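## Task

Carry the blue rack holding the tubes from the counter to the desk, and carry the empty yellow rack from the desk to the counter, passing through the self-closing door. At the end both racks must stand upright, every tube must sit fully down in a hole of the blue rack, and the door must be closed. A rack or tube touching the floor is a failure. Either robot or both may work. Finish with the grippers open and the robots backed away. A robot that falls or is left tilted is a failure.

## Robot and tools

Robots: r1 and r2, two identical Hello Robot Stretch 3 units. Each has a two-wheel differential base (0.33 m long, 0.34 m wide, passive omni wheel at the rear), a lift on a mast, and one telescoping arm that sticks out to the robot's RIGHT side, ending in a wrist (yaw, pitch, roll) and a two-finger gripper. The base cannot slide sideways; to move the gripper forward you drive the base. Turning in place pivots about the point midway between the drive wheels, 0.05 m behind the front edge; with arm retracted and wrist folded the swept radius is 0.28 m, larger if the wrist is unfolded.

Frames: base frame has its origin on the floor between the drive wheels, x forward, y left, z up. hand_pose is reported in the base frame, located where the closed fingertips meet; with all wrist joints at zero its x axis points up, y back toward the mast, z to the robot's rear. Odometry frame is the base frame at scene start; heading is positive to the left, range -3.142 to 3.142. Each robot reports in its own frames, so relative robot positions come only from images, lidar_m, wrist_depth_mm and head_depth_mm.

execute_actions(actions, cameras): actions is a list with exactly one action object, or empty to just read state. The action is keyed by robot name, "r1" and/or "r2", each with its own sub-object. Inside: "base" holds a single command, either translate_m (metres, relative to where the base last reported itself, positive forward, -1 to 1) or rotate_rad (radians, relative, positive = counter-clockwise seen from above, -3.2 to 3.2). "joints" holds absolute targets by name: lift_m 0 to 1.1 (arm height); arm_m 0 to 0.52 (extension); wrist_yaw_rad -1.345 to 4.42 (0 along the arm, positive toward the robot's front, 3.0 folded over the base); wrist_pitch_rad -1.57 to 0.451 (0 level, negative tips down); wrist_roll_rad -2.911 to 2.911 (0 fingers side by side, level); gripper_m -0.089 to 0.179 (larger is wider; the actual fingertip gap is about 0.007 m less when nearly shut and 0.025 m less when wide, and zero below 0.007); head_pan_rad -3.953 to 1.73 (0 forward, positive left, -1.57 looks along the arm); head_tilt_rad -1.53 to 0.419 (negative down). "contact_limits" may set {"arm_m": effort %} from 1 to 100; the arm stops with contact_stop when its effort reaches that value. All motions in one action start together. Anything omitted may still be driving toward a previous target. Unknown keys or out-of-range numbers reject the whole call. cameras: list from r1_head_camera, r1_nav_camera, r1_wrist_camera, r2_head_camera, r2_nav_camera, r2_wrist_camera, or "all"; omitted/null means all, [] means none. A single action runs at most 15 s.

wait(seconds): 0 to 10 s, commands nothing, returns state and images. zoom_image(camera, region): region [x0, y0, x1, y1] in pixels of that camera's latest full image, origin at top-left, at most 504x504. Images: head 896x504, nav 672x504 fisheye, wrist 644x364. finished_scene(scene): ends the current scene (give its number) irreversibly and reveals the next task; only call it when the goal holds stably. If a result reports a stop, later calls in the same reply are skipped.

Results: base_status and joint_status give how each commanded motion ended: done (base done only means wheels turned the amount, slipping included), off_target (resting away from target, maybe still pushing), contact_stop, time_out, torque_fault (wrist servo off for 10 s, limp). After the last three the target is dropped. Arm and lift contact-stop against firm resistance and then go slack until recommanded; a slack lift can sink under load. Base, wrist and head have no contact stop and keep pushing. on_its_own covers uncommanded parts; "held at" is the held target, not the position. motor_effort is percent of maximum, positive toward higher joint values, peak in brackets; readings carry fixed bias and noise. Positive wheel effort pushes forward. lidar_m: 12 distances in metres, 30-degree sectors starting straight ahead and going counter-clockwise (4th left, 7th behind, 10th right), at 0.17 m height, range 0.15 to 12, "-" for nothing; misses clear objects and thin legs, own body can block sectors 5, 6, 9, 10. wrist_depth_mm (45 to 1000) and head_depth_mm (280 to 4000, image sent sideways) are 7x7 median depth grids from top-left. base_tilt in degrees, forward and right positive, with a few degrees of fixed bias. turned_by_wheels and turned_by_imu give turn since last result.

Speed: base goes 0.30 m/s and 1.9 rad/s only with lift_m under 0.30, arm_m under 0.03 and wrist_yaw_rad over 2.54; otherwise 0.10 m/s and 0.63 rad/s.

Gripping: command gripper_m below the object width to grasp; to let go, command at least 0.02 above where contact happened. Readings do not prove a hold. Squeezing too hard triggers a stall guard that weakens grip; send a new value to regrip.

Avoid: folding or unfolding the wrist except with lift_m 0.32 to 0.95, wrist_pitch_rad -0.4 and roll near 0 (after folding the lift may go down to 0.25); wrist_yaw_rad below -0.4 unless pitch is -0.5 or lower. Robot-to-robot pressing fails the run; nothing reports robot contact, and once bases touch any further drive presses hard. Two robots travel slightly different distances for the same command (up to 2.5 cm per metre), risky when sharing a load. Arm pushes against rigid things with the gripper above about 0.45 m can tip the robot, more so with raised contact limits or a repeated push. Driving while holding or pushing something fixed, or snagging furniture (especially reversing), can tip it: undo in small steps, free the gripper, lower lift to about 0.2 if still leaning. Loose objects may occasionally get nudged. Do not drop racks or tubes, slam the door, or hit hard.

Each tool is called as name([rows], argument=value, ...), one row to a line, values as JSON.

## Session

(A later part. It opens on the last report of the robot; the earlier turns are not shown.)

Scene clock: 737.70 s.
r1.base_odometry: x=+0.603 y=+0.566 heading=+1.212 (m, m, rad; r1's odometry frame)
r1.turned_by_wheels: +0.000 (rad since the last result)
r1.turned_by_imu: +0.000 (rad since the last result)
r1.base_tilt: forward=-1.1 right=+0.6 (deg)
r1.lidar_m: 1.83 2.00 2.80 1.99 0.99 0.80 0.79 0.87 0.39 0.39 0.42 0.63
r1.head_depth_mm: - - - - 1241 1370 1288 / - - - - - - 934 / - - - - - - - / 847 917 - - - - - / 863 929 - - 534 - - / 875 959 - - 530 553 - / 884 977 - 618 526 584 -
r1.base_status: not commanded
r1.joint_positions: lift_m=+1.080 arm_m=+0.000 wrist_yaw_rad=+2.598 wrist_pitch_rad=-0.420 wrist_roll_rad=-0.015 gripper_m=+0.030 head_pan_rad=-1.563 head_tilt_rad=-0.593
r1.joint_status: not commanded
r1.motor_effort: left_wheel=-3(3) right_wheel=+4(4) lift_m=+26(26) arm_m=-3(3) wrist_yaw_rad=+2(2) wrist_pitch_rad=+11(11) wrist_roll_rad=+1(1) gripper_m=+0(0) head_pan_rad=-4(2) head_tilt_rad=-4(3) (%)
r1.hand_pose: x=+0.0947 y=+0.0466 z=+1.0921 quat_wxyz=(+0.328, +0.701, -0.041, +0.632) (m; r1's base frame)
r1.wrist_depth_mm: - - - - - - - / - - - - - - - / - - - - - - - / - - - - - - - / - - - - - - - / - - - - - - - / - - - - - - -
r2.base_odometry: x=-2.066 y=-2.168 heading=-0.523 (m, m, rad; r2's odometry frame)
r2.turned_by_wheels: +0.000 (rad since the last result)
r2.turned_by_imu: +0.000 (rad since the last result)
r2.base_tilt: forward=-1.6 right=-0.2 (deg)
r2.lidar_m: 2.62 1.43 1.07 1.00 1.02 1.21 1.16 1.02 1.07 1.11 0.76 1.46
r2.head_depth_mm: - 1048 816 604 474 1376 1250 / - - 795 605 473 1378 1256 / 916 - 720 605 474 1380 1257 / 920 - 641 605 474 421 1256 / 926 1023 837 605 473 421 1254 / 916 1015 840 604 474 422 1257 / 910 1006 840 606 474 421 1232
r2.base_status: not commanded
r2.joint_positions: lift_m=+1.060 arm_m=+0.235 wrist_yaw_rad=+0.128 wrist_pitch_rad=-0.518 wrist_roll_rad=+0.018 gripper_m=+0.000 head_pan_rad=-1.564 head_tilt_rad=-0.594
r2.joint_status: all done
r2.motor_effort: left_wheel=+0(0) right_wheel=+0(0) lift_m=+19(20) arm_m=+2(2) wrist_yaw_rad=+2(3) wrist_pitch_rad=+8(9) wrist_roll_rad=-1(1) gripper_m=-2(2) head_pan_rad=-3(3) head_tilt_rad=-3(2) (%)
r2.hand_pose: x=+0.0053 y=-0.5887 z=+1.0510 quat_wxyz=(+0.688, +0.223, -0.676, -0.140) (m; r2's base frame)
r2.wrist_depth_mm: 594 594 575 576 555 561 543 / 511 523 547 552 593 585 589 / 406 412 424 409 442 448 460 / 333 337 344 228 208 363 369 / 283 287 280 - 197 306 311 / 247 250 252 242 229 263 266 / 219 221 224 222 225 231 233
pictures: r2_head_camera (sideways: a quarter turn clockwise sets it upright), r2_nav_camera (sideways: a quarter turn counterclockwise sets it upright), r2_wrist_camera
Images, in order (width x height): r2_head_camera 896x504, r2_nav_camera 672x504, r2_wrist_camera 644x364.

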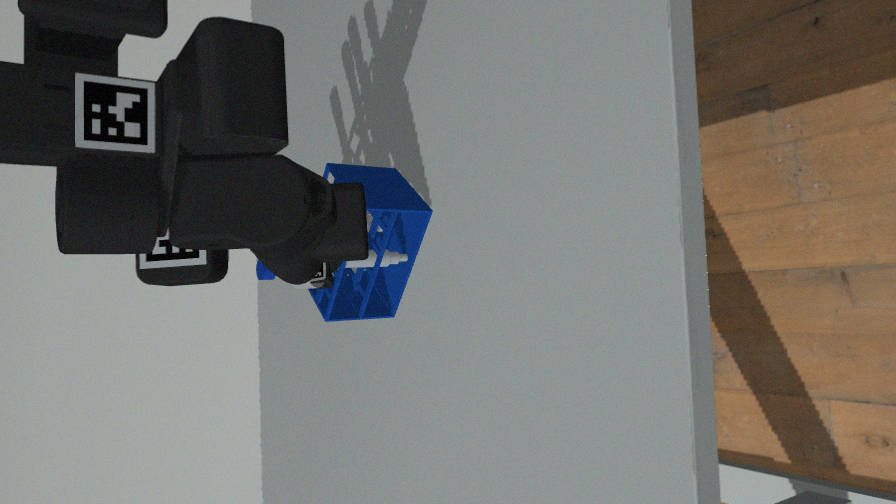

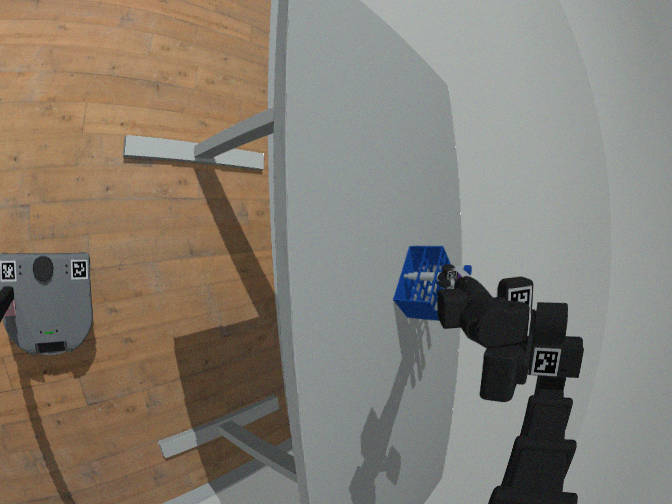

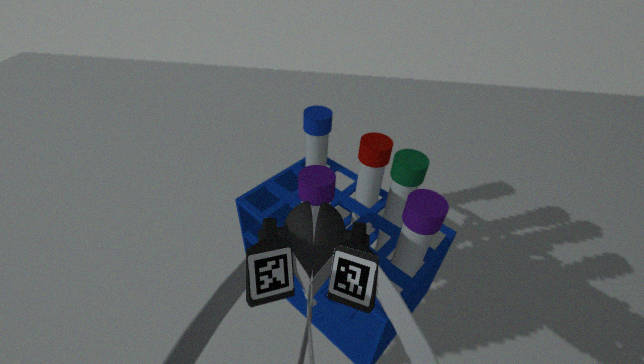

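execute_actions([
  {"r2":{"joints":{"arm_m":0.18,"lift_m":1.1,"wrist_pitch_rad":-0.2}}},
], cameras=[])

execute_actions([
  {"r2":{"joints":{"arm_m":0.24}}},
], cameras=["r2_wrist_camera","r2_head_camera","r2_nav_camera"])

Scene clock: 751.73 s.
r1.base_odometry: x=+0.603 y=+0.566 heading=+1.212 (m, m, rad; r1's odometry frame)
r1.turned_by_wheels: +0.000 (rad since the last result)
r1.turned_by_imu: -0.001 (rad since the last result)
r1.base_tilt: forward=-1.1 right=+0.6 (deg)
r1.lidar_m: 1.83 2.01 2.79 1.99 0.99 0.80 0.79 0.87 0.39 0.39 0.42 0.64
r1.head_depth_mm: - - - - 1247 1355 1299 / - - - - - - 938 / - - - - - - - / 846 913 - - - - - / 861 926 - - 533 - - / 878 957 - - 528 555 - / 888 973 - 616 526 581 -
r1.base_status: not commanded
r1.joint_positions: lift_m=+1.080 arm_m=+0.000 wrist_yaw_rad=+2.598 wrist_pitch_rad=-0.420 wrist_roll_rad=-0.015 gripper_m=+0.030 head_pan_rad=-1.563 head_tilt_rad=-0.593
r1.joint_status: not commanded
r1.motor_effort: left_wheel=-3(3) right_wheel=+4(4) lift_m=+26(26) arm_m=-3(3) wrist_yaw_rad=+1(1) wrist_pitch_rad=+11(11) wrist_roll_rad=+1(1) gripper_m=+0(1) head_pan_rad=-2(3) head_tilt_rad=-3(3) (%)
r1.hand_pose: x=+0.0947 y=+0.0466 z=+1.0921 quat_wxyz=(+0.328, +0.701, -0.041, +0.632) (m; r1's base frame)
r1.wrist_depth_mm: - - - - - - - / - - - - - - - / - - - - - - - / - - - - - - - / - - - - - - - / - - - - - - - / - - - - - - -
r2.base_odometry: x=-2.066 y=-2.168 heading=-0.523 (m, m, rad; r2's odometry frame)
r2.turned_by_wheels: +0.000 (rad since the last result)
r2.turned_by_imu: -0.001 (rad since the last result)
r2.base_tilt: forward=-1.5 right=-0.2 (deg)
r2.lidar_m: 2.61 1.42 1.07 1.00 1.02 1.21 1.16 1.02 1.07 1.11 0.76 1.46
r2.head_depth_mm: - - 837 604 473 1377 1254 / - - 838 606 474 1375 1254 / - - 654 606 474 1377 1252 / - - 651 607 473 421 1250 / 923 1023 840 606 474 421 1255 / 919 1013 837 605 474 421 1251 / 909 1006 840 606 473 422 1230
r2.base_status: not commanded
r2.joint_positions: lift_m=+1.099 arm_m=+0.180 wrist_yaw_rad=+0.128 wrist_pitch_rad=-0.223 wrist_roll_rad=+0.018 gripper_m=+0.000 head_pan_rad=-1.564 head_tilt_rad=-0.594
r2.joint_status: all done
r2.motor_effort: left_wheel=+0(0) right_wheel=+0(0) lift_m=+25(27) arm_m=-2(2) wrist_yaw_rad=+3(3) wrist_pitch_rad=+10(10) wrist_roll_rad=-1(1) gripper_m=-2(3) head_pan_rad=-3(3) head_tilt_rad=-2(3) (%)
r2.hand_pose: x=+0.0097 y=-0.5678 z=+1.1575 quat_wxyz=(+0.700, +0.123, -0.702, -0.035) (m; r2's base frame)
r2.wrist_depth_mm: 619 609 607 582 593 582 579 / 665 658 641 623 629 623 608 / 707 707 680 677 675 670 653 / 727 679 716 706 709 705 689 / 500 512 522 - 551 566 574 / 401 409 416 296 437 443 452 / 335 340 336 288 337 361 369
pictures: none
No camera images: the call's "cameras" was empty. Leave "cameras" out to get every camera's image.

Scene clock: 753.33 s.
r1.base_odometry: x=+0.603 y=+0.566 heading=+1.212 (m, m, rad; r1's odometry frame)
r1.turned_by_wheels: +0.000 (rad since the last result)
r1.turned_by_imu: +0.000 (rad since the last result)
r1.base_tilt: forward=-1.0 right=+0.4 (deg)
r1.lidar_m: 1.83 2.01 2.79 1.99 0.99 0.80 0.79 0.87 0.39 0.39 0.42 0.64
r1.head_depth_mm: - - - - 1246 1368 1301 / - - - - - - 935 / - - - - - - - / 848 915 - - - - - / 862 931 - - 534 - - / 873 954 - - 530 555 - / 888 975 - 620 526 582 -
r1.base_status: not commanded
r1.joint_positions: lift_m=+1.080 arm_m=+0.000 wrist_yaw_rad=+2.598 wrist_pitch_rad=-0.420 wrist_roll_rad=-0.015 gripper_m=+0.030 head_pan_rad=-1.563 head_tilt_rad=-0.593
r1.joint_status: not commanded
r1.motor_effort: left_wheel=-3(3) right_wheel=+4(3) lift_m=+26(26) arm_m=-3(4) wrist_yaw_rad=+2(1) wrist_pitch_rad=+11(11) wrist_roll_rad=+1(1) gripper_m=+0(0) head_pan_rad=-3(3) head_tilt_rad=-3(3) (%)
r1.hand_pose: x=+0.0947 y=+0.0466 z=+1.0921 quat_wxyz=(+0.328, +0.701, -0.041, +0.632) (m; r1's base frame)
r1.wrist_depth_mm: - - - - - - - / - - - - - - - / - - - - - - - / - - - - - - - / - - - - - - - / - - - - - - - / - - - - - - -
r2.base_odometry: x=-2.066 y=-2.168 heading=-0.523 (m, m, rad; r2's odometry frame)
r2.turned_by_wheels: +0.000 (rad since the last result)
r2.turned_by_imu: +0.000 (rad since the last result)
r2.base_tilt: forward=-1.6 right=-0.2 (deg)
r2.lidar_m: 2.62 1.43 1.07 1.00 1.02 1.21 1.16 1.02 1.07 1.11 0.75 1.46
r2.head_depth_mm: 944 1089 836 605 473 1380 1258 / - 1085 839 606 474 1379 1255 / - - 718 606 474 1369 1256 / - - 650 606 474 422 1254 / 924 1023 839 604 474 421 1255 / 917 1013 839 604 474 421 1257 / 909 1004 840 606 474 421 1231
r2.base_status: not commanded
r2.joint_positions: lift_m=+1.099 arm_m=+0.240 wrist_yaw_rad=+0.128 wrist_pitch_rad=-0.223 wrist_roll_rad=+0.018 gripper_m=+0.000 head_pan_rad=-1.564 head_tilt_rad=-0.594
r2.joint_status: all done
r2.motor_effort: left_wheel=+0(0) right_wheel=+0(0) lift_m=+25(26) arm_m=+1(0) wrist_yaw_rad=+3(2) wrist_pitch_rad=+11(10) wrist_roll_rad=-1(2) gripper_m=-3(3) head_pan_rad=-3(4) head_tilt_rad=-3(3) (%)
r2.hand_pose: x=+0.0097 y=-0.6274 z=+1.1576 quat_wxyz=(+0.700, +0.123, -0.702, -0.035) (m; r2's base frame)
r2.wrist_depth_mm: 560 555 555 553 544 536 527 / 602 598 591 578 575 563 566 / 646 639 625 615 612 598 598 / 675 673 663 654 646 643 645 / 503 506 526 - 546 563 579 / 401 408 417 390 435 439 448 / 338 343 347 257 350 365 368
pictures: r2_head_camera (sideways: a quarter turn clockwise sets it upright), r2_nav_camera (sideways: a quarter turn counterclockwise sets it upright), r2_wrist_camera
Images, in order (width x height): r2_head_camera 896x504, r2_nav_camera 672x504, r2_wrist_camera 644x364.

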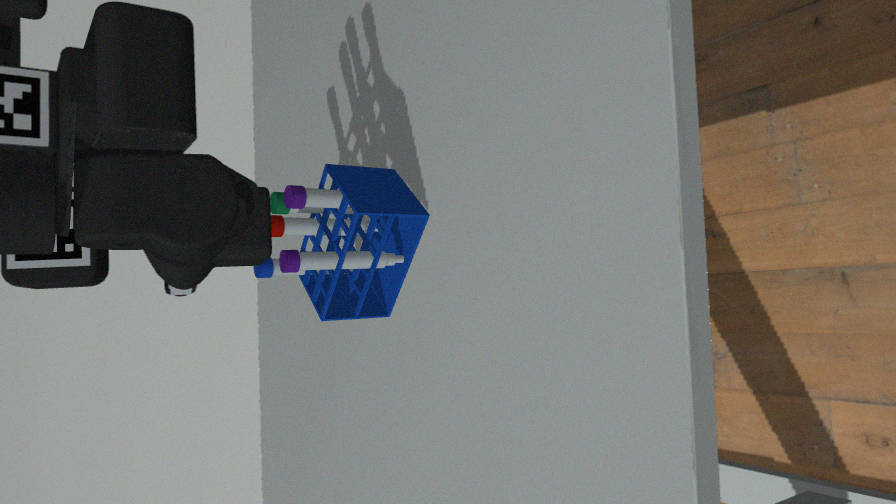

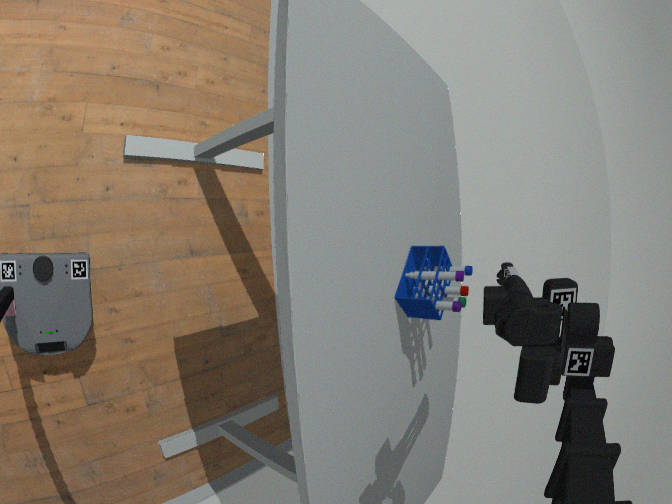

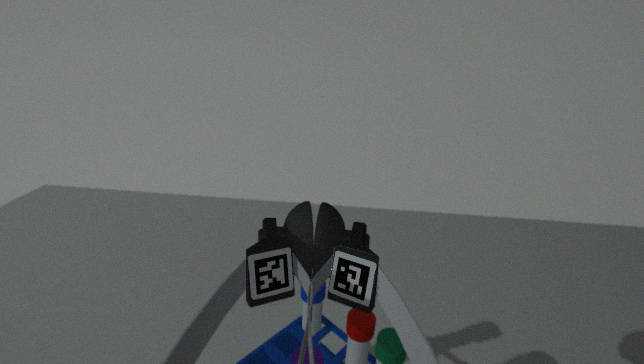

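execute_actions([
  {"r2":{"joints":{"arm_m":0.197}}},
], cameras=["r2_wrist_camera"])

execute_actions([
  {"r2":{"joints":{"lift_m":1.03}}},
], cameras=["r2_wrist_camera","r2_head_camera","r2_nav_camera"])

Scene clock: 775.43 s.
r1.base_odometry: x=+0.603 y=+0.566 heading=+1.212 (m, m, rad; r1's odometry frame)
r1.turned_by_wheels: +0.000 (rad since the last result)
r1.turned_by_imu: -0.001 (rad since the last result)
r1.base_tilt: forward=-1.1 right=+0.6 (deg)
r1.lidar_m: 1.83 2.00 2.79 1.99 0.99 0.80 0.79 0.87 0.39 0.39 0.42 0.64
r1.head_depth_mm: - - - - 1246 1375 1296 / - - - - - - 936 / - - - - - - - / 847 913 - - - - - / 862 932 - - 536 - - / 875 952 - - 530 555 - / 881 982 - 621 526 582 -
r1.base_status: not commanded
r1.joint_positions: lift_m=+1.080 arm_m=+0.000 wrist_yaw_rad=+2.598 wrist_pitch_rad=-0.420 wrist_roll_rad=-0.015 gripper_m=+0.030 head_pan_rad=-1.563 head_tilt_rad=-0.593
r1.joint_status: not commanded
r1.motor_effort: left_wheel=-3(3) right_wheel=+4(4) lift_m=+26(26) arm_m=-3(4) wrist_yaw_rad=+1(2) wrist_pitch_rad=+11(11) wrist_roll_rad=+1(1) gripper_m=+0(1) head_pan_rad=-3(3) head_tilt_rad=-3(3) (%)
r1.hand_pose: x=+0.0947 y=+0.0466 z=+1.0921 quat_wxyz=(+0.328, +0.701, -0.041, +0.632) (m; r1's base frame)
r1.wrist_depth_mm: - - - - - - - / - - - - - - - / - - - - - - - / - - - - - - - / - - - - - - - / - - - - - - - / - - - - - - -
r2.base_odometry: x=-2.066 y=-2.168 heading=-0.523 (m, m, rad; r2's odometry frame)
r2.turned_by_wheels: +0.000 (rad since the last result)
r2.turned_by_imu: -0.002 (rad since the last result)
r2.base_tilt: forward=-1.6 right=-0.3 (deg)
r2.lidar_m: 2.62 1.42 1.07 1.00 1.02 1.22 1.16 1.02 1.07 1.11 0.76 1.46
r2.head_depth_mm: 947 1107 837 604 474 1373 1256 / - 1091 837 604 474 1381 1254 / - - 688 605 474 1375 1254 / - 998 650 605 474 422 1254 / 924 1022 838 606 473 422 1253 / 915 1013 837 606 473 421 1257 / 911 1002 839 606 473 422 1233
r2.base_status: not commanded
r2.joint_positions: lift_m=+1.099 arm_m=+0.197 wrist_yaw_rad=+0.128 wrist_pitch_rad=-0.223 wrist_roll_rad=+0.018 gripper_m=+0.000 head_pan_rad=-1.564 head_tilt_rad=-0.594
r2.joint_status: all done
r2.motor_effort: left_wheel=+0(1) right_wheel=+0(0) lift_m=+25(25) arm_m=-2(5) wrist_yaw_rad=+3(3) wrist_pitch_rad=+10(10) wrist_roll_rad=-1(1) gripper_m=-2(2) head_pan_rad=-3(3) head_tilt_rad=-2(2) (%)
r2.hand_pose: x=+0.0097 y=-0.5848 z=+1.1576 quat_wxyz=(+0.700, +0.123, -0.702, -0.035) (m; r2's base frame)
r2.wrist_depth_mm: 596 599 587 585 582 566 569 / 640 634 626 617 618 611 599 / 690 672 662 665 641 652 635 / 719 706 693 694 696 687 673 / 498 510 524 - 542 564 580 / 400 409 422 307 438 442 448 / 338 342 327 278 333 366 369
pictures: r2_wrist_camera
Images, in order (width x height): r2_wrist_camera 644x364.

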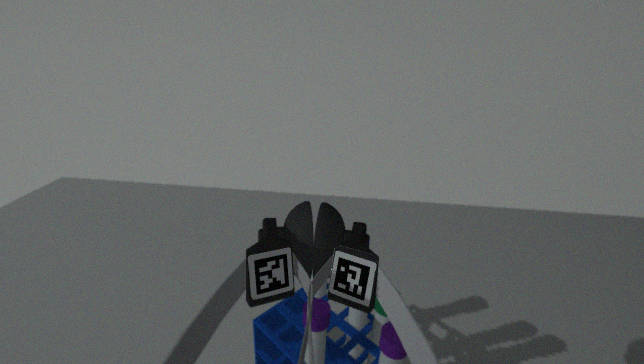

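Scene clock: 776.90 s.
r1.base_odometry: x=+0.603 y=+0.566 heading=+1.212 (m, m, rad; r1's odometry frame)
r1.turned_by_wheels: +0.000 (rad since the last result)
r1.turned_by_imu: +0.000 (rad since the last result)
r1.base_tilt: forward=-1.1 right=+0.5 (deg)
r1.lidar_m: 1.83 2.00 2.80 1.99 0.99 0.80 0.79 0.87 0.39 0.39 0.42 0.64
r1.head_depth_mm: - - - - 1252 1367 1292 / - - - - - - 935 / - - - - - - - / 848 917 - - - - - / 863 928 - - 535 - - / 873 954 - - 531 554 - / 887 979 - 620 527 582 -
r1.base_status: not commanded
r1.joint_positions: lift_m=+1.080 arm_m=+0.000 wrist_yaw_rad=+2.598 wrist_pitch_rad=-0.420 wrist_roll_rad=-0.015 gripper_m=+0.030 head_pan_rad=-1.563 head_tilt_rad=-0.593
r1.joint_status: not commanded
r1.motor_effort: left_wheel=-3(3) right_wheel=+4(3) lift_m=+26(26) arm_m=-4(4) wrist_yaw_rad=+2(1) wrist_pitch_rad=+11(11) wrist_roll_rad=+1(1) gripper_m=-2(1) head_pan_rad=-3(2) head_tilt_rad=-3(3) (%)
r1.hand_pose: x=+0.0947 y=+0.0466 z=+1.0921 quat_wxyz=(+0.328, +0.701, -0.041, +0.632) (m; r1's base frame)
r1.wrist_depth_mm: - - - - - - - / - - - - - - - / - - - - - - - / - - - - - - - / - - - - - - - / - - - - - - - / - - - - - - -
r2.base_odometry: x=-2.066 y=-2.168 heading=-0.523 (m, m, rad; r2's odometry frame)
r2.turned_by_wheels: +0.000 (rad since the last result)
r2.turned_by_imu: +0.000 (rad since the last result)
r2.base_tilt: forward=-1.5 right=-0.4 (deg)
r2.lidar_m: 2.61 1.42 1.06 1.00 1.02 1.21 1.16 1.02 1.07 1.11 0.76 1.46
r2.head_depth_mm: 945 - - 604 473 1371 1252 / 931 - - 605 474 1376 1254 / 938 - - 583 474 1379 1257 / 933 - - 582 474 422 1250 / 925 1022 840 606 474 421 1259 / 917 1013 838 605 473 421 1256 / 908 1000 838 605 474 422 1230
r2.base_status: not commanded
r2.joint_positions: lift_m=+1.030 arm_m=+0.197 wrist_yaw_rad=+0.128 wrist_pitch_rad=-0.222 wrist_roll_rad=+0.018 gripper_m=+0.000 head_pan_rad=-1.564 head_tilt_rad=-0.594
r2.joint_status: all done
r2.motor_effort: left_wheel=+1(0) right_wheel=+0(0) lift_m=+20(20) arm_m=-2(2) wrist_yaw_rad=+3(3) wrist_pitch_rad=+10(10) wrist_roll_rad=-1(1) gripper_m=-3(2) head_pan_rad=-3(3) head_tilt_rad=-3(3) (%)
r2.hand_pose: x=+0.0097 y=-0.5849 z=+1.0889 quat_wxyz=(+0.700, +0.123, -0.702, -0.035) (m; r2's base frame)
r2.wrist_depth_mm: 595 587 587 579 575 566 564 / 636 630 622 617 612 599 598 / 689 689 670 671 649 651 635 / 510 529 552 571 584 604 661 / 388 397 410 - 315 442 444 / 313 318 325 223 231 343 353 / 260 265 270 240 230 282 286
pictures: r2_head_camera (sideways: a quarter turn clockwise sets it upright), r2_nav_camera (sideways: a quarter turn counterclockwise sets it upright), r2_wrist_camera
Images, in order (width x height): r2_head_camera 896x504, r2_nav_camera 672x504, r2_wrist_camera 644x364.

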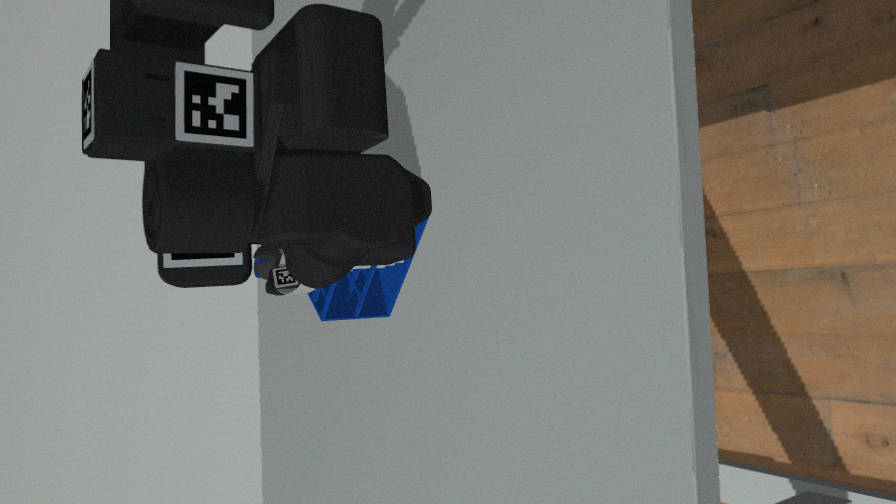

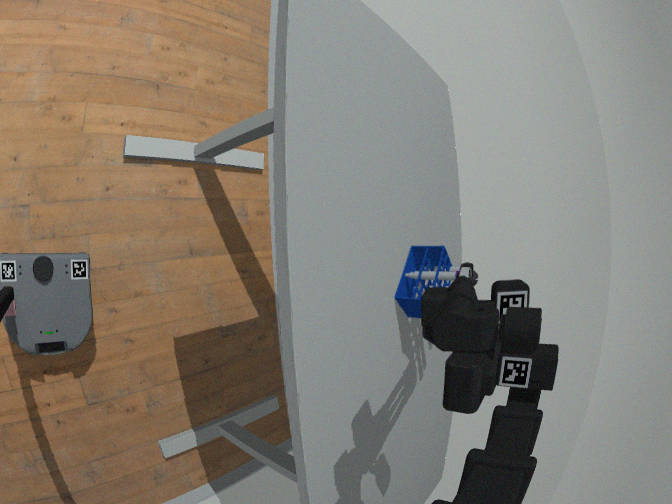

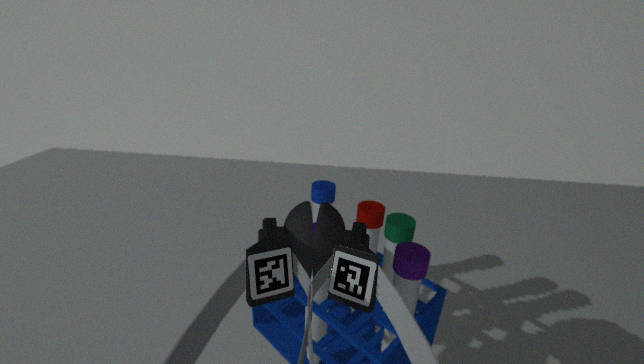

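execute_actions([
  {"r2":{"joints":{"arm_m":0.215}}},
], cameras=[])

execute_actions([
  {"r2":{"joints":{"lift_m":0.99}}},
], cameras=["r2_wrist_camera","r2_head_camera","r2_nav_camera"])

Scene clock: 784.90 s.
r1.base_odometry: x=+0.603 y=+0.566 heading=+1.212 (m, m, rad; r1's odometry frame)
r1.turned_by_wheels: +0.000 (rad since the last result)
r1.turned_by_imu: -0.001 (rad since the last result)
r1.base_tilt: forward=-1.1 right=+0.5 (deg)
r1.lidar_m: 1.83 2.01 2.80 1.99 0.99 0.80 0.79 0.87 0.39 0.39 0.42 0.64
r1.head_depth_mm: - - - - 1248 1375 1301 / - - - - - - 934 / - - - - - - - / 844 913 - - - - - / 863 928 - - 533 - - / 872 955 - - 529 555 - / 884 976 - 621 527 581 -
r1.base_status: not commanded
r1.joint_positions: lift_m=+1.080 arm_m=+0.000 wrist_yaw_rad=+2.598 wrist_pitch_rad=-0.420 wrist_roll_rad=-0.015 gripper_m=+0.030 head_pan_rad=-1.563 head_tilt_rad=-0.593
r1.joint_status: not commanded
r1.motor_effort: left_wheel=-3(3) right_wheel=+4(4) lift_m=+26(26) arm_m=-3(3) wrist_yaw_rad=+2(2) wrist_pitch_rad=+11(11) wrist_roll_rad=+1(1) gripper_m=+0(0) head_pan_rad=-2(3) head_tilt_rad=-3(3) (%)
r1.hand_pose: x=+0.0947 y=+0.0466 z=+1.0921 quat_wxyz=(+0.328, +0.701, -0.041, +0.632) (m; r1's base frame)
r1.wrist_depth_mm: - - - - - - - / - - - - - - - / - - - - - - - / - - - - - - - / - - - - - - - / - - - - - - - / - - - - - - -
r2.base_odometry: x=-2.066 y=-2.168 heading=-0.523 (m, m, rad; r2's odometry frame)
r2.turned_by_wheels: +0.000 (rad since the last result)
r2.turned_by_imu: -0.001 (rad since the last result)
r2.base_tilt: forward=-1.7 right=-0.2 (deg)
r2.lidar_m: 2.60 1.42 1.06 1.00 1.02 1.21 1.16 1.02 1.07 1.11 0.75 1.46
r2.head_depth_mm: 948 - 796 605 474 1374 1258 / 932 - - 606 473 1367 1256 / 938 - - 595 473 1379 1254 / 935 - - 606 473 421 1253 / 927 1022 838 606 474 421 1252 / 917 1016 840 606 475 422 1250 / 910 1003 839 607 474 422 1227
r2.base_status: not commanded
r2.joint_positions: lift_m=+1.030 arm_m=+0.215 wrist_yaw_rad=+0.128 wrist_pitch_rad=-0.222 wrist_roll_rad=+0.018 gripper_m=+0.000 head_pan_rad=-1.564 head_tilt_rad=-0.594
r2.joint_status: all done
r2.motor_effort: left_wheel=+0(0) right_wheel=+0(0) lift_m=+19(19) arm_m=+2(2) wrist_yaw_rad=+3(3) wrist_pitch_rad=+10(10) wrist_roll_rad=-1(1) gripper_m=-3(2) head_pan_rad=-3(3) head_tilt_rad=-3(3) (%)
r2.hand_pose: x=+0.0097 y=-0.6024 z=+1.0889 quat_wxyz=(+0.700, +0.123, -0.702, -0.035) (m; r2's base frame)
r2.wrist_depth_mm: 584 575 565 557 562 553 548 / 620 615 601 595 597 586 580 / 665 660 643 636 639 618 618 / 519 531 554 571 587 605 651 / 389 399 411 - 405 440 446 / 310 317 321 208 214 343 348 / 261 265 261 214 208 280 288
pictures: none
No camera images: the call's "cameras" was empty. Leave "cameras" out to get every camera's image.

Scene clock: 786.07 s.
r1.base_odometry: x=+0.603 y=+0.566 heading=+1.212 (m, m, rad; r1's odometry frame)
r1.turned_by_wheels: +0.000 (rad since the last result)
r1.turned_by_imu: +0.000 (rad since the last result)
r1.base_tilt: forward=-1.1 right=+0.5 (deg)
r1.lidar_m: 1.83 2.01 2.80 1.99 0.98 0.80 0.79 0.87 0.39 0.39 0.42 0.64
r1.head_depth_mm: - - - - 1249 1368 1298 / - - - - - - 937 / - - - - - - - / 850 918 - - - - - / 862 928 - - 534 - - / 875 958 - - 529 554 - / 888 975 - 620 525 582 -
r1.base_status: not commanded
r1.joint_positions: lift_m=+1.080 arm_m=+0.000 wrist_yaw_rad=+2.598 wrist_pitch_rad=-0.420 wrist_roll_rad=-0.015 gripper_m=+0.030 head_pan_rad=-1.563 head_tilt_rad=-0.593
r1.joint_status: not commanded
r1.motor_effort: left_wheel=-3(3) right_wheel=+4(4) lift_m=+26(26) arm_m=-3(4) wrist_yaw_rad=+2(2) wrist_pitch_rad=+11(11) wrist_roll_rad=+1(1) gripper_m=+0(0) head_pan_rad=-1(3) head_tilt_rad=-3(3) (%)
r1.hand_pose: x=+0.0947 y=+0.0466 z=+1.0921 quat_wxyz=(+0.328, +0.701, -0.041, +0.632) (m; r1's base frame)
r1.wrist_depth_mm: - - - - - - - / - - - - - - - / - - - - - - - / - - - - - - - / - - - - - - - / - - - - - - - / - - - - - - -
r2.base_odometry: x=-2.066 y=-2.168 heading=-0.523 (m, m, rad; r2's odometry frame)
r2.turned_by_wheels: +0.000 (rad since the last result)
r2.turned_by_imu: +0.000 (rad since the last result)
r2.base_tilt: forward=-1.6 right=-0.2 (deg)
r2.lidar_m: 2.61 1.42 1.07 1.00 1.02 1.22 1.16 1.02 1.07 1.11 0.76 1.46
r2.head_depth_mm: 957 1040 - 582 474 1374 1251 / 948 1021 - 571 474 1376 1250 / 939 1017 - 561 473 1376 1249 / 935 1017 - 583 474 421 1252 / 925 1022 839 606 474 422 1256 / 917 1015 837 606 474 422 1257 / 911 1007 839 606 474 422 1231
r2.base_status: not commanded
r2.joint_positions: lift_m=+0.990 arm_m=+0.215 wrist_yaw_rad=+0.128 wrist_pitch_rad=-0.218 wrist_roll_rad=+0.018 gripper_m=+0.000 head_pan_rad=-1.564 head_tilt_rad=-0.594
r2.joint_status: all done
r2.motor_effort: left_wheel=+0(0) right_wheel=+0(0) lift_m=+19(20) arm_m=+2(2) wrist_yaw_rad=+3(3) wrist_pitch_rad=+8(10) wrist_roll_rad=-1(1) gripper_m=-3(2) head_pan_rad=-4(3) head_tilt_rad=-3(3) (%)
r2.hand_pose: x=+0.0097 y=-0.6027 z=+1.0499 quat_wxyz=(+0.700, +0.122, -0.702, -0.033) (m; r2's base frame)
r2.wrist_depth_mm: 587 577 568 566 555 558 554 / 617 629 607 607 596 582 579 / 632 645 647 638 640 631 615 / 433 451 465 436 425 505 529 / 328 333 326 - 201 371 378 / 262 268 270 204 182 288 291 / 219 222 225 213 198 235 239
pictures: r2_head_camera (sideways: a quarter turn clockwise sets it upright), r2_nav_camera (sideways: a quarter turn counterclockwise sets it upright), r2_wrist_camera
Images, in order (width x height): r2_head_camera 896x504, r2_nav_camera 672x504, r2_wrist_camera 644x364.

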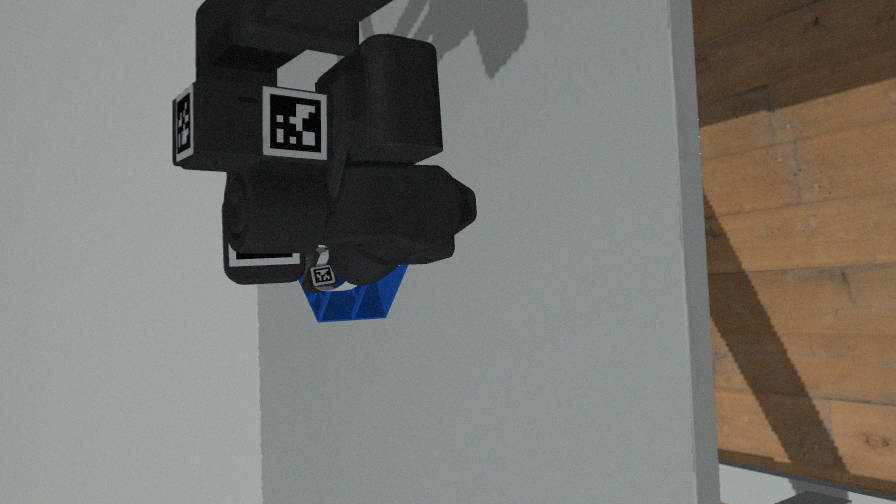

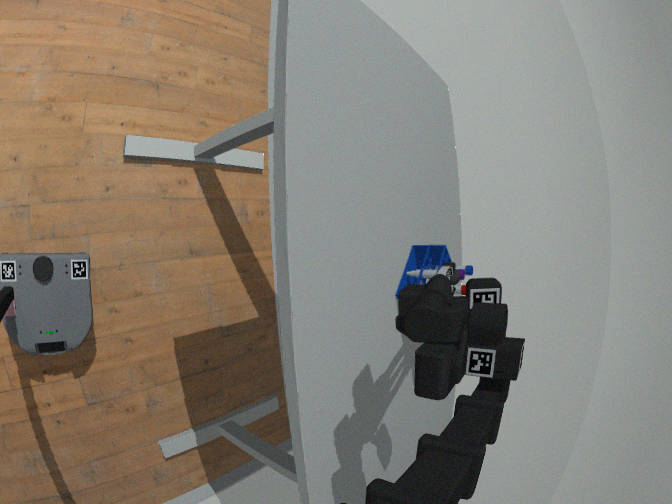

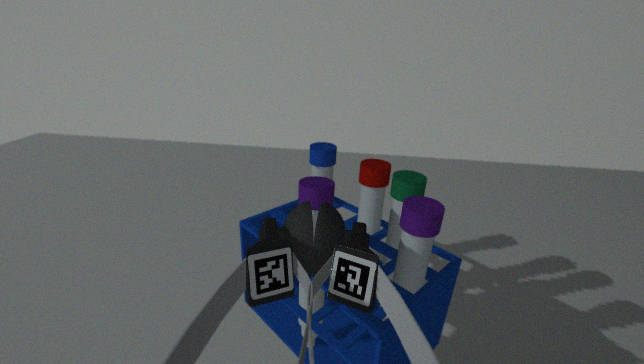

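execute_actions([
  {"r2":{"joints":{"lift_m":1.07}}},
], cameras=[])

execute_actions([
  {"r2":{"joints":{"arm_m":0.255}}},
], cameras=["r2_wrist_camera"])

execute_actions([
  {"r2":{"joints":{"lift_m":1.01}}},
], cameras=["r2_wrist_camera","r2_nav_camera"])

Scene clock: 797.63 s.
r1.base_odometry: x=+0.603 y=+0.566 heading=+1.212 (m, m, rad; r1's odometry frame)
r1.turned_by_wheels: +0.000 (rad since the last result)
r1.turned_by_imu: -0.001 (rad since the last result)
r1.base_tilt: forward=-1.2 right=+0.6 (deg)
r1.lidar_m: 1.83 2.00 2.79 1.99 0.98 0.80 0.79 0.87 0.39 0.39 0.42 0.64
r1.head_depth_mm: - - - - 1237 1361 1297 / - - - - - - 933 / - - - - - - - / 849 917 - - - - - / 859 929 - - 535 - - / 873 954 - - 530 554 - / 882 979 - 619 526 581 -
r1.base_status: not commanded
r1.joint_positions: lift_m=+1.080 arm_m=+0.000 wrist_yaw_rad=+2.598 wrist_pitch_rad=-0.420 wrist_roll_rad=-0.015 gripper_m=+0.030 head_pan_rad=-1.563 head_tilt_rad=-0.593
r1.joint_status: not commanded
r1.motor_effort: left_wheel=-3(3) right_wheel=+4(4) lift_m=+26(26) arm_m=-4(4) wrist_yaw_rad=+2(2) wrist_pitch_rad=+11(11) wrist_roll_rad=+1(1) gripper_m=+0(0) head_pan_rad=-4(2) head_tilt_rad=-3(3) (%)
r1.hand_pose: x=+0.0947 y=+0.0466 z=+1.0921 quat_wxyz=(+0.328, +0.701, -0.041, +0.632) (m; r1's base frame)
r1.wrist_depth_mm: - - - - - - - / - - - - - - - / - - - - - - - / - - - - - - - / - - - - - - - / - - - - - - - / - - - - - - -
r2.base_odometry: x=-2.066 y=-2.168 heading=-0.523 (m, m, rad; r2's odometry frame)
r2.turned_by_wheels: +0.000 (rad since the last result)
r2.turned_by_imu: -0.002 (rad since the last result)
r2.base_tilt: forward=-1.6 right=-0.2 (deg)
r2.lidar_m: 2.62 1.42 1.06 1.00 1.02 1.22 1.16 1.02 1.07 1.11 0.76 1.46
r2.head_depth_mm: - 1029 836 605 474 1376 1256 / - - 794 604 474 1373 1259 / - - 738 605 474 1375 1256 / 905 - 689 605 474 421 1254 / 927 1022 839 605 475 422 1254 / 917 1014 838 606 474 420 1255 / 911 1003 842 605 473 422 1231
r2.base_status: not commanded
r2.joint_positions: lift_m=+1.070 arm_m=+0.215 wrist_yaw_rad=+0.128 wrist_pitch_rad=-0.218 wrist_roll_rad=+0.018 gripper_m=+0.000 head_pan_rad=-1.564 head_tilt_rad=-0.594
r2.joint_status: all done
r2.motor_effort: left_wheel=+0(0) right_wheel=+1(0) lift_m=+25(30) arm_m=+1(1) wrist_yaw_rad=+2(3) wrist_pitch_rad=+8(8) wrist_roll_rad=-1(2) gripper_m=-3(3) head_pan_rad=-3(3) head_tilt_rad=-3(3) (%)
r2.hand_pose: x=+0.0097 y=-0.6027 z=+1.1296 quat_wxyz=(+0.700, +0.122, -0.702, -0.033) (m; r2's base frame)
r2.wrist_depth_mm: 589 577 574 566 565 550 560 / 625 624 611 598 602 591 596 / 660 669 656 646 642 631 623 / 612 624 645 673 667 657 668 / 452 464 477 - 510 513 525 / 364 375 376 262 397 402 409 / 307 311 298 254 277 329 334
pictures: none
No camera images: the call's "cameras" was empty. Leave "cameras" out to get every camera's image.

Scene clock: 799.00 s.
r1.base_odometry: x=+0.603 y=+0.566 heading=+1.212 (m, m, rad; r1's odometry frame)
r1.turned_by_wheels: +0.000 (rad since the last result)
r1.turned_by_imu: +0.000 (rad since the last result)
r1.base_tilt: forward=-1.1 right=+0.6 (deg)
r1.lidar_m: 1.83 2.01 2.79 1.99 0.99 0.80 0.79 0.87 0.39 0.39 0.42 0.64
r1.head_depth_mm: - - - - 1247 1369 1288 / - - - - - - 937 / - - - - - - - / 845 912 - - - - - / 860 932 - - 534 - - / 870 954 - - 530 554 - / 884 976 - 620 526 582 -
r1.base_status: not commanded
r1.joint_positions: lift_m=+1.080 arm_m=+0.000 wrist_yaw_rad=+2.598 wrist_pitch_rad=-0.420 wrist_roll_rad=-0.015 gripper_m=+0.030 head_pan_rad=-1.563 head_tilt_rad=-0.593
r1.joint_status: not commanded
r1.motor_effort: left_wheel=-3(3) right_wheel=+4(4) lift_m=+26(26) arm_m=-3(3) wrist_yaw_rad=+1(2) wrist_pitch_rad=+11(11) wrist_roll_rad=+1(1) gripper_m=+0(0) head_pan_rad=-3(3) head_tilt_rad=-3(3) (%)
r1.hand_pose: x=+0.0947 y=+0.0466 z=+1.0921 quat_wxyz=(+0.328, +0.701, -0.041, +0.632) (m; r1's base frame)
r1.wrist_depth_mm: - - - - - - - / - - - - - - - / - - - - - - - / - - - - - - - / - - - - - - - / - - - - - - - / - - - - - - -
r2.base_odometry: x=-2.066 y=-2.168 heading=-0.523 (m, m, rad; r2's odometry frame)
r2.turned_by_wheels: +0.000 (rad since the last result)
r2.turned_by_imu: +0.000 (rad since the last result)
r2.base_tilt: forward=-1.7 right=-0.1 (deg)
r2.lidar_m: 2.62 1.42 1.07 1.00 1.02 1.21 1.16 1.02 1.07 1.11 0.76 1.46
r2.head_depth_mm: - 1048 840 605 473 1375 1252 / - - 839 605 474 1375 1253 / - - 738 606 473 1373 1251 / 906 - 659 605 473 421 1253 / 926 1025 839 606 474 422 1258 / 919 1012 838 605 474 421 1254 / 911 1002 839 606 474 421 1230
r2.base_status: not commanded
r2.joint_positions: lift_m=+1.070 arm_m=+0.255 wrist_yaw_rad=+0.128 wrist_pitch_rad=-0.218 wrist_roll_rad=+0.018 gripper_m=+0.000 head_pan_rad=-1.564 head_tilt_rad=-0.594
r2.joint_status: all done
r2.motor_effort: left_wheel=+0(0) right_wheel=+0(1) lift_m=+25(25) arm_m=+1(1) wrist_yaw_rad=+3(3) wrist_pitch_rad=+8(8) wrist_roll_rad=-1(1) gripper_m=-3(3) head_pan_rad=-3(3) head_tilt_rad=-3(2) (%)
r2.hand_pose: x=+0.0097 y=-0.6427 z=+1.1296 quat_wxyz=(+0.700, +0.122, -0.702, -0.033) (m; r2's base frame)
r2.wrist_depth_mm: 538 544 542 540 529 515 515 / 583 584 572 564 557 551 548 / 623 614 610 600 590 588 583 / 617 632 636 642 638 632 626 / 457 470 480 - 498 510 527 / 369 370 381 263 398 404 410 / 307 311 293 218 315 328 335
pictures: r2_wrist_camera
Images, in order (width x height): r2_wrist_camera 644x364.

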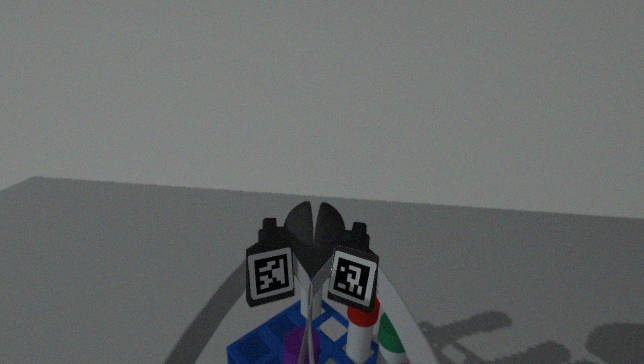

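Scene clock: 800.37 s.
r1.base_odometry: x=+0.603 y=+0.566 heading=+1.212 (m, m, rad; r1's odometry frame)
r1.turned_by_wheels: +0.000 (rad since the last result)
r1.turned_by_imu: +0.000 (rad since the last result)
r1.base_tilt: forward=-1.1 right=+0.6 (deg)
r1.lidar_m: 1.83 2.00 2.78 1.99 0.99 0.80 0.79 0.87 0.39 0.39 0.42 0.64
r1.head_depth_mm: - - - - 1251 1375 1286 / - - - - - - 935 / - - - - - - - / 846 911 - - - - - / 860 928 - - 535 - - / 871 954 - - 529 555 - / 884 975 - 621 525 582 -
r1.base_status: not commanded
r1.joint_positions: lift_m=+1.080 arm_m=+0.000 wrist_yaw_rad=+2.598 wrist_pitch_rad=-0.420 wrist_roll_rad=-0.015 gripper_m=+0.030 head_pan_rad=-1.563 head_tilt_rad=-0.593
r1.joint_status: not commanded
r1.motor_effort: left_wheel=-2(3) right_wheel=+3(4) lift_m=+25(26) arm_m=-4(4) wrist_yaw_rad=+2(1) wrist_pitch_rad=+11(11) wrist_roll_rad=+1(1) gripper_m=+0(0) head_pan_rad=-2(3) head_tilt_rad=-3(4) (%)
r1.hand_pose: x=+0.0947 y=+0.0466 z=+1.0921 quat_wxyz=(+0.328, +0.701, -0.041, +0.632) (m; r1's base frame)
r1.wrist_depth_mm: - - - - - - - / - - - - - - - / - - - - - - - / - - - - - - - / - - - - - - - / - - - - - - - / - - - - - - -
r2.base_odometry: x=-2.066 y=-2.168 heading=-0.523 (m, m, rad; r2's odometry frame)
r2.turned_by_wheels: +0.000 (rad since the last result)
r2.turned_by_imu: +0.000 (rad since the last result)
r2.base_tilt: forward=-1.6 right=-0.2 (deg)
r2.lidar_m: 2.61 1.42 1.07 1.00 1.02 1.21 1.16 1.02 1.07 1.11 0.76 1.46
r2.head_depth_mm: 957 - 795 605 474 1372 1257 / 948 - - 607 474 1380 1257 / 942 - - 605 474 1372 1257 / 930 997 - 605 474 422 1257 / 925 1025 838 605 475 421 1251 / 919 1016 840 606 473 422 1251 / 912 1002 840 607 473 422 1227
r2.base_status: not commanded
r2.joint_positions: lift_m=+1.010 arm_m=+0.255 wrist_yaw_rad=+0.128 wrist_pitch_rad=-0.153 wrist_roll_rad=+0.018 gripper_m=+0.000 head_pan_rad=-1.564 head_tilt_rad=-0.594
r2.joint_status: all done
r2.on_its_own: wrist_pitch_rad is at rest, and its effort (-22) is outside its rest range (-20 to +32)
r2.motor_effort: left_wheel=+0(0) right_wheel=+1(1) lift_m=+14(22) arm_m=+2(2) wrist_yaw_rad=+3(3) wrist_pitch_rad=-22(23) wrist_roll_rad=-1(1) gripper_m=-1(2) head_pan_rad=-3(3) head_tilt_rad=-3(3) (%)
r2.hand_pose: x=+0.0103 y=-0.6473 z=+1.0864 quat_wxyz=(+0.701, +0.099, -0.706, -0.010) (m; r2's base frame)
r2.wrist_depth_mm: 552 543 540 538 529 529 520 / 579 570 571 564 568 562 554 / 609 606 607 597 590 584 573 / 584 607 621 621 626 617 609 / 415 426 436 - 463 476 490 / 325 330 333 158 258 357 367 / 265 269 220 193 181 286 292
pictures: r2_nav_camera (sideways: a quarter turn counterclockwise sets it upright), r2_wrist_camera
Images, in order (width x height): r2_nav_camera 672x504, r2_wrist_camera 644x364.

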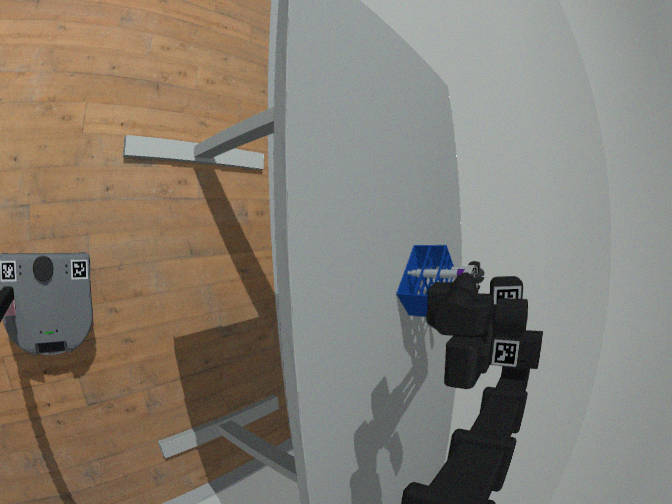

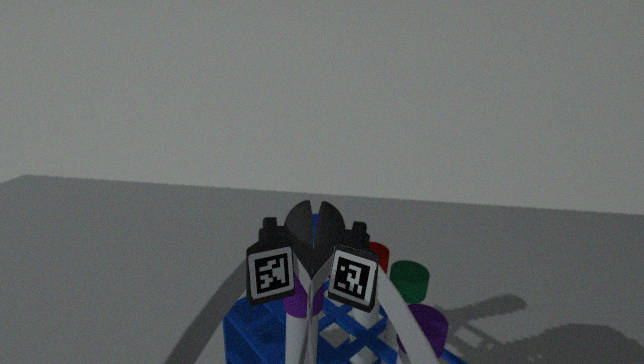

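execute_actions([
  {"r2":{"joints":{"lift_m":1.07,"wrist_pitch_rad":-0.22}}},
], cameras=[])

execute_actions([
  {"r2":{"joints":{"arm_m":0.23}}},
], cameras=[])

execute_actions([
  {"r2":{"joints":{"lift_m":1.005}}},
], cameras=["r2_wrist_camera"])

execute_actions([
  {"r2":{"joints":{"lift_m":1.07,"wrist_pitch_rad":-0.22}}},
], cameras=[])

execute_actions([
  {"r2":{"joints":{"arm_m":0.06,"wrist_yaw_rad":0.0,"wrist_pitch_rad":0.0}}},
], cameras=[])

execute_actions([
  {"r2":{"joints":{"lift_m":0.92}}},
], cameras=["r2_wrist_camera"])

zoom_image(camera="r2_wrist_camera", region=[220, 60, 480, 280])

Scene clock: 823.87 s.
r1.base_odometry: x=+0.603 y=+0.566 heading=+1.212 (m, m, rad; r1's odometry frame)
r1.turned_by_wheels: +0.000 (rad since the last result)
r1.turned_by_imu: -0.001 (rad since the last result)
r1.base_tilt: forward=-1.0 right=+0.6 (deg)
r1.lidar_m: 1.83 2.01 2.79 1.99 0.99 0.80 0.79 0.87 0.39 0.39 0.42 0.63
r1.head_depth_mm: - - - - 1245 1361 1286 / - - - - - - 934 / - - - - - - - / 848 914 - - - - - / 866 933 - - 531 - - / 871 952 - - 530 554 - / 890 976 - 618 527 583 -
r1.base_status: not commanded
r1.joint_positions: lift_m=+1.080 arm_m=+0.000 wrist_yaw_rad=+2.598 wrist_pitch_rad=-0.420 wrist_roll_rad=-0.015 gripper_m=+0.030 head_pan_rad=-1.563 head_tilt_rad=-0.593
r1.joint_status: not commanded
r1.motor_effort: left_wheel=-3(3) right_wheel=+4(4) lift_m=+25(25) arm_m=-3(4) wrist_yaw_rad=+2(2) wrist_pitch_rad=+11(11) wrist_roll_rad=+1(1) gripper_m=+0(0) head_pan_rad=-3(2) head_tilt_rad=-3(3) (%)
r1.hand_pose: x=+0.0947 y=+0.0466 z=+1.0921 quat_wxyz=(+0.328, +0.701, -0.041, +0.632) (m; r1's base frame)
r1.wrist_depth_mm: - - - - - - - / - - - - - - - / - - - - - - - / - - - - - - - / - - - - - - - / - - - - - - - / - - - - - - -
r2.base_odometry: x=-2.066 y=-2.168 heading=-0.523 (m, m, rad; r2's odometry frame)
r2.turned_by_wheels: +0.000 (rad since the last result)
r2.turned_by_imu: -0.002 (rad since the last result)
r2.base_tilt: forward=-1.7 right=-0.2 (deg)
r2.lidar_m: 2.61 1.43 1.06 1.00 1.02 1.21 1.16 1.02 1.07 1.11 0.76 1.46
r2.head_depth_mm: - 1053 838 605 473 1377 1252 / - - 837 605 474 1370 1252 / - - 719 604 473 1373 1261 / 908 - 664 605 473 421 1253 / 927 1022 836 606 474 422 1255 / 917 1013 837 606 475 422 1253 / 910 1002 838 605 473 421 1230
r2.base_status: not commanded
r2.joint_positions: lift_m=+1.070 arm_m=+0.255 wrist_yaw_rad=+0.128 wrist_pitch_rad=-0.235 wrist_roll_rad=+0.018 gripper_m=+0.000 head_pan_rad=-1.564 head_tilt_rad=-0.594
r2.joint_status: all done
r2.motor_effort: left_wheel=+0(0) right_wheel=+1(1) lift_m=+25(24) arm_m=+1(2) wrist_yaw_rad=+3(3) wrist_pitch_rad=+7(26) wrist_roll_rad=-1(1) gripper_m=-2(3) head_pan_rad=-3(3) head_tilt_rad=-3(3) (%)
r2.hand_pose: x=+0.0095 y=-0.6414 z=+1.1255 quat_wxyz=(+0.700, +0.127, -0.701, -0.039) (m; r2's base frame)
r2.wrist_depth_mm: 546 549 538 527 527 521 521 / 584 574 579 568 570 554 546 / 631 611 613 603 607 578 583 / 586 595 635 632 637 628 621 / 446 457 469 - 484 494 502 / 363 363 370 253 385 390 397 / 299 306 248 221 304 325 324
pictures: none
No camera images: the call's "cameras" was empty. Leave "cameras" out to get every camera's image.

Scene clock: 825.00 s.
r1.base_odometry: x=+0.603 y=+0.566 heading=+1.212 (m, m, rad; r1's odometry frame)
r1.turned_by_wheels: +0.000 (rad since the last result)
r1.turned_by_imu: +0.000 (rad since the last result)
r1.base_tilt: forward=-1.1 right=+0.4 (deg)
r1.lidar_m: 1.83 2.01 2.80 1.99 0.99 0.80 0.79 0.87 0.39 0.39 0.42 0.63
r1.head_depth_mm: - - - - 1248 1359 1297 / - - - - - - 933 / - - - - - - - / 848 914 - - - - - / 863 931 - - 534 - - / 875 948 - - 530 553 - / 886 972 - 617 527 582 -
r1.base_status: not commanded
r1.joint_positions: lift_m=+1.080 arm_m=+0.000 wrist_yaw_rad=+2.598 wrist_pitch_rad=-0.420 wrist_roll_rad=-0.015 gripper_m=+0.030 head_pan_rad=-1.563 head_tilt_rad=-0.593
r1.joint_status: not commanded
r1.motor_effort: left_wheel=-3(3) right_wheel=+4(4) lift_m=+26(26) arm_m=-3(3) wrist_yaw_rad=+2(1) wrist_pitch_rad=+11(11) wrist_roll_rad=+1(1) gripper_m=+0(0) head_pan_rad=-4(4) head_tilt_rad=-3(3) (%)
r1.hand_pose: x=+0.0947 y=+0.0466 z=+1.0921 quat_wxyz=(+0.328, +0.701, -0.041, +0.632) (m; r1's base frame)
r1.wrist_depth_mm: - - - - - - - / - - - - - - - / - - - - - - - / - - - - - - - / - - - - - - - / - - - - - - - / - - - - - - -
r2.base_odometry: x=-2.066 y=-2.168 heading=-0.523 (m, m, rad; r2's odometry frame)
r2.turned_by_wheels: +0.000 (rad since the last result)
r2.turned_by_imu: +0.000 (rad since the last result)
r2.base_tilt: forward=-1.6 right=-0.1 (deg)
r2.lidar_m: 2.62 1.43 1.06 1.00 1.02 1.21 1.16 1.02 1.07 1.11 0.76 1.46
r2.head_depth_mm: - 1033 835 606 473 1372 1252 / - - 818 605 473 1372 1250 / - - 719 606 473 1380 1253 / 908 - 676 605 474 422 1253 / 927 1023 837 606 474 422 1255 / 918 1012 837 605 474 421 1254 / 913 1003 839 606 474 421 1220
r2.base_status: not commanded
r2.joint_positions: lift_m=+1.070 arm_m=+0.230 wrist_yaw_rad=+0.128 wrist_pitch_rad=-0.235 wrist_roll_rad=+0.018 gripper_m=+0.000 head_pan_rad=-1.564 head_tilt_rad=-0.594
r2.joint_status: all done
r2.motor_effort: left_wheel=+0(0) right_wheel=+1(1) lift_m=+25(25) arm_m=-2(1) wrist_yaw_rad=+3(3) wrist_pitch_rad=+7(7) wrist_roll_rad=-1(1) gripper_m=-2(2) head_pan_rad=-3(3) head_tilt_rad=-2(3) (%)
r2.hand_pose: x=+0.0095 y=-0.6168 z=+1.1254 quat_wxyz=(+0.700, +0.127, -0.701, -0.039) (m; r2's base frame)
r2.wrist_depth_mm: 575 568 552 548 556 551 542 / 604 608 597 586 588 579 572 / 650 648 652 636 625 619 607 / 583 594 620 655 652 642 656 / 443 453 465 - 491 502 505 / 360 362 367 252 385 393 397 / 300 306 286 237 273 325 330
pictures: none
No camera images: the call's "cameras" was empty. Leave "cameras" out to get every camera's image.

Scene clock: 827.97 s.
r1.base_odometry: x=+0.603 y=+0.566 heading=+1.212 (m, m, rad; r1's odometry frame)
r1.turned_by_wheels: +0.000 (rad since the last result)
r1.turned_by_imu: +0.000 (rad since the last result)
r1.base_tilt: forward=-1.2 right=+0.5 (deg)
r1.lidar_m: 1.83 2.01 2.79 2.00 0.99 0.80 0.79 0.87 0.39 0.39 0.42 0.64
r1.head_depth_mm: - - - - 1246 1374 1291 / - - - - - - 937 / - - - - - - - / 847 913 - - - - - / 861 936 - - 535 - - / 871 954 - - 530 554 - / 882 981 - 621 527 582 -
r1.base_status: not commanded
r1.joint_positions: lift_m=+1.080 arm_m=+0.000 wrist_yaw_rad=+2.598 wrist_pitch_rad=-0.420 wrist_roll_rad=-0.015 gripper_m=+0.030 head_pan_rad=-1.563 head_tilt_rad=-0.593
r1.joint_status: not commanded
r1.motor_effort: left_wheel=-2(3) right_wheel=+4(4) lift_m=+25(26) arm_m=-4(4) wrist_yaw_rad=+1(2) wrist_pitch_rad=+11(11) wrist_roll_rad=+1(1) gripper_m=+0(0) head_pan_rad=-4(3) head_tilt_rad=-3(4) (%)
r1.hand_pose: x=+0.0947 y=+0.0466 z=+1.0921 quat_wxyz=(+0.328, +0.701, -0.041, +0.632) (m; r1's base frame)
r1.wrist_depth_mm: - - - - - - - / - - - - - - - / - - - - - - - / - - - - - - - / - - - - - - - / - - - - - - - / - - - - - - -
r2.base_odometry: x=-2.066 y=-2.168 heading=-0.523 (m, m, rad; r2's odometry frame)
r2.turned_by_wheels: +0.000 (rad since the last result)
r2.turned_by_imu: -0.001 (rad since the last result)
r2.base_tilt: forward=-1.7 right=-0.2 (deg)
r2.lidar_m: 2.61 1.43 1.06 1.00 1.02 1.21 1.16 1.02 1.07 1.11 0.76 1.46
r2.head_depth_mm: 958 - 796 604 474 1376 1251 / 952 - - 605 474 1368 1257 / 943 1006 - 583 474 1368 1251 / 934 1003 - 583 474 422 1259 / 924 1027 795 605 474 422 1256 / 921 1012 841 605 474 422 1256 / 910 1004 841 606 473 422 1224
r2.base_status: not commanded
r2.joint_positions: lift_m=+1.007 arm_m=+0.230 wrist_yaw_rad=+0.128 wrist_pitch_rad=-0.235 wrist_roll_rad=+0.018 gripper_m=+0.000 head_pan_rad=-1.564 head_tilt_rad=-0.594
r2.joint_status: lift_m contact_stop (moved -0.063 of -0.065)
r2.on_its_own: lift_m is slack since a contact_stop, until your next command for it
r2.motor_effort: left_wheel=+0(1) right_wheel=+0(2) lift_m=+22(23) arm_m=-1(2) wrist_yaw_rad=+3(3) wrist_pitch_rad=+7(35) wrist_roll_rad=-1(1) gripper_m=-2(2) head_pan_rad=-3(3) head_tilt_rad=-3(2) (%)
r2.hand_pose: x=+0.0096 y=-0.6167 z=+1.0623 quat_wxyz=(+0.700, +0.127, -0.701, -0.039) (m; r2's base frame)
r2.wrist_depth_mm: 564 567 555 554 541 545 540 / 601 597 600 589 584 577 576 / 639 648 632 634 624 617 617 / 451 466 481 486 508 527 538 / 343 351 355 - 225 384 393 / 276 279 285 218 199 298 307 / 231 236 239 230 201 251 255
pictures: r2_wrist_camera
Images, in order (width x height): r2_wrist_camera 644x364.

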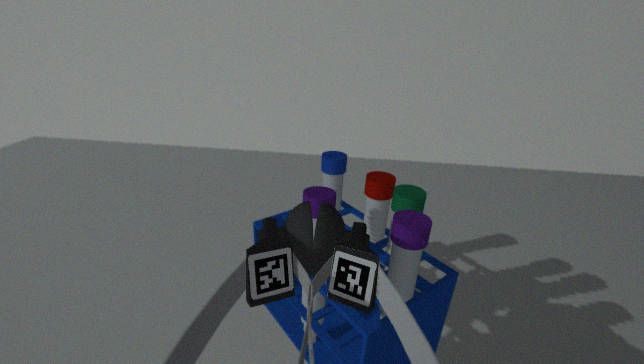

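not run: a stop came earlier in this reply.

not run: a stop came earlier in this reply.

not run: a stop came earlier in this reply.

Region (220, 60, 480, 280) of r2_wrist_camera's 644x364 image, scaled by 1.938; it fills the top 426 rows of this view, and the rest is white.

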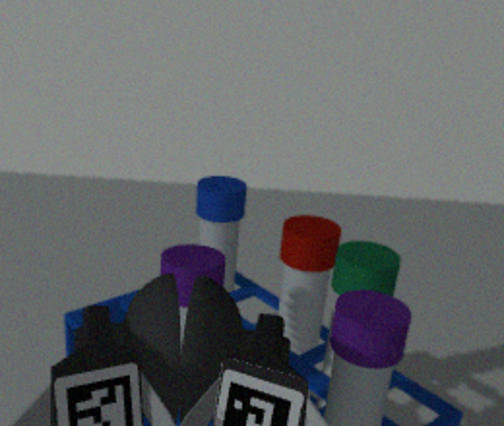

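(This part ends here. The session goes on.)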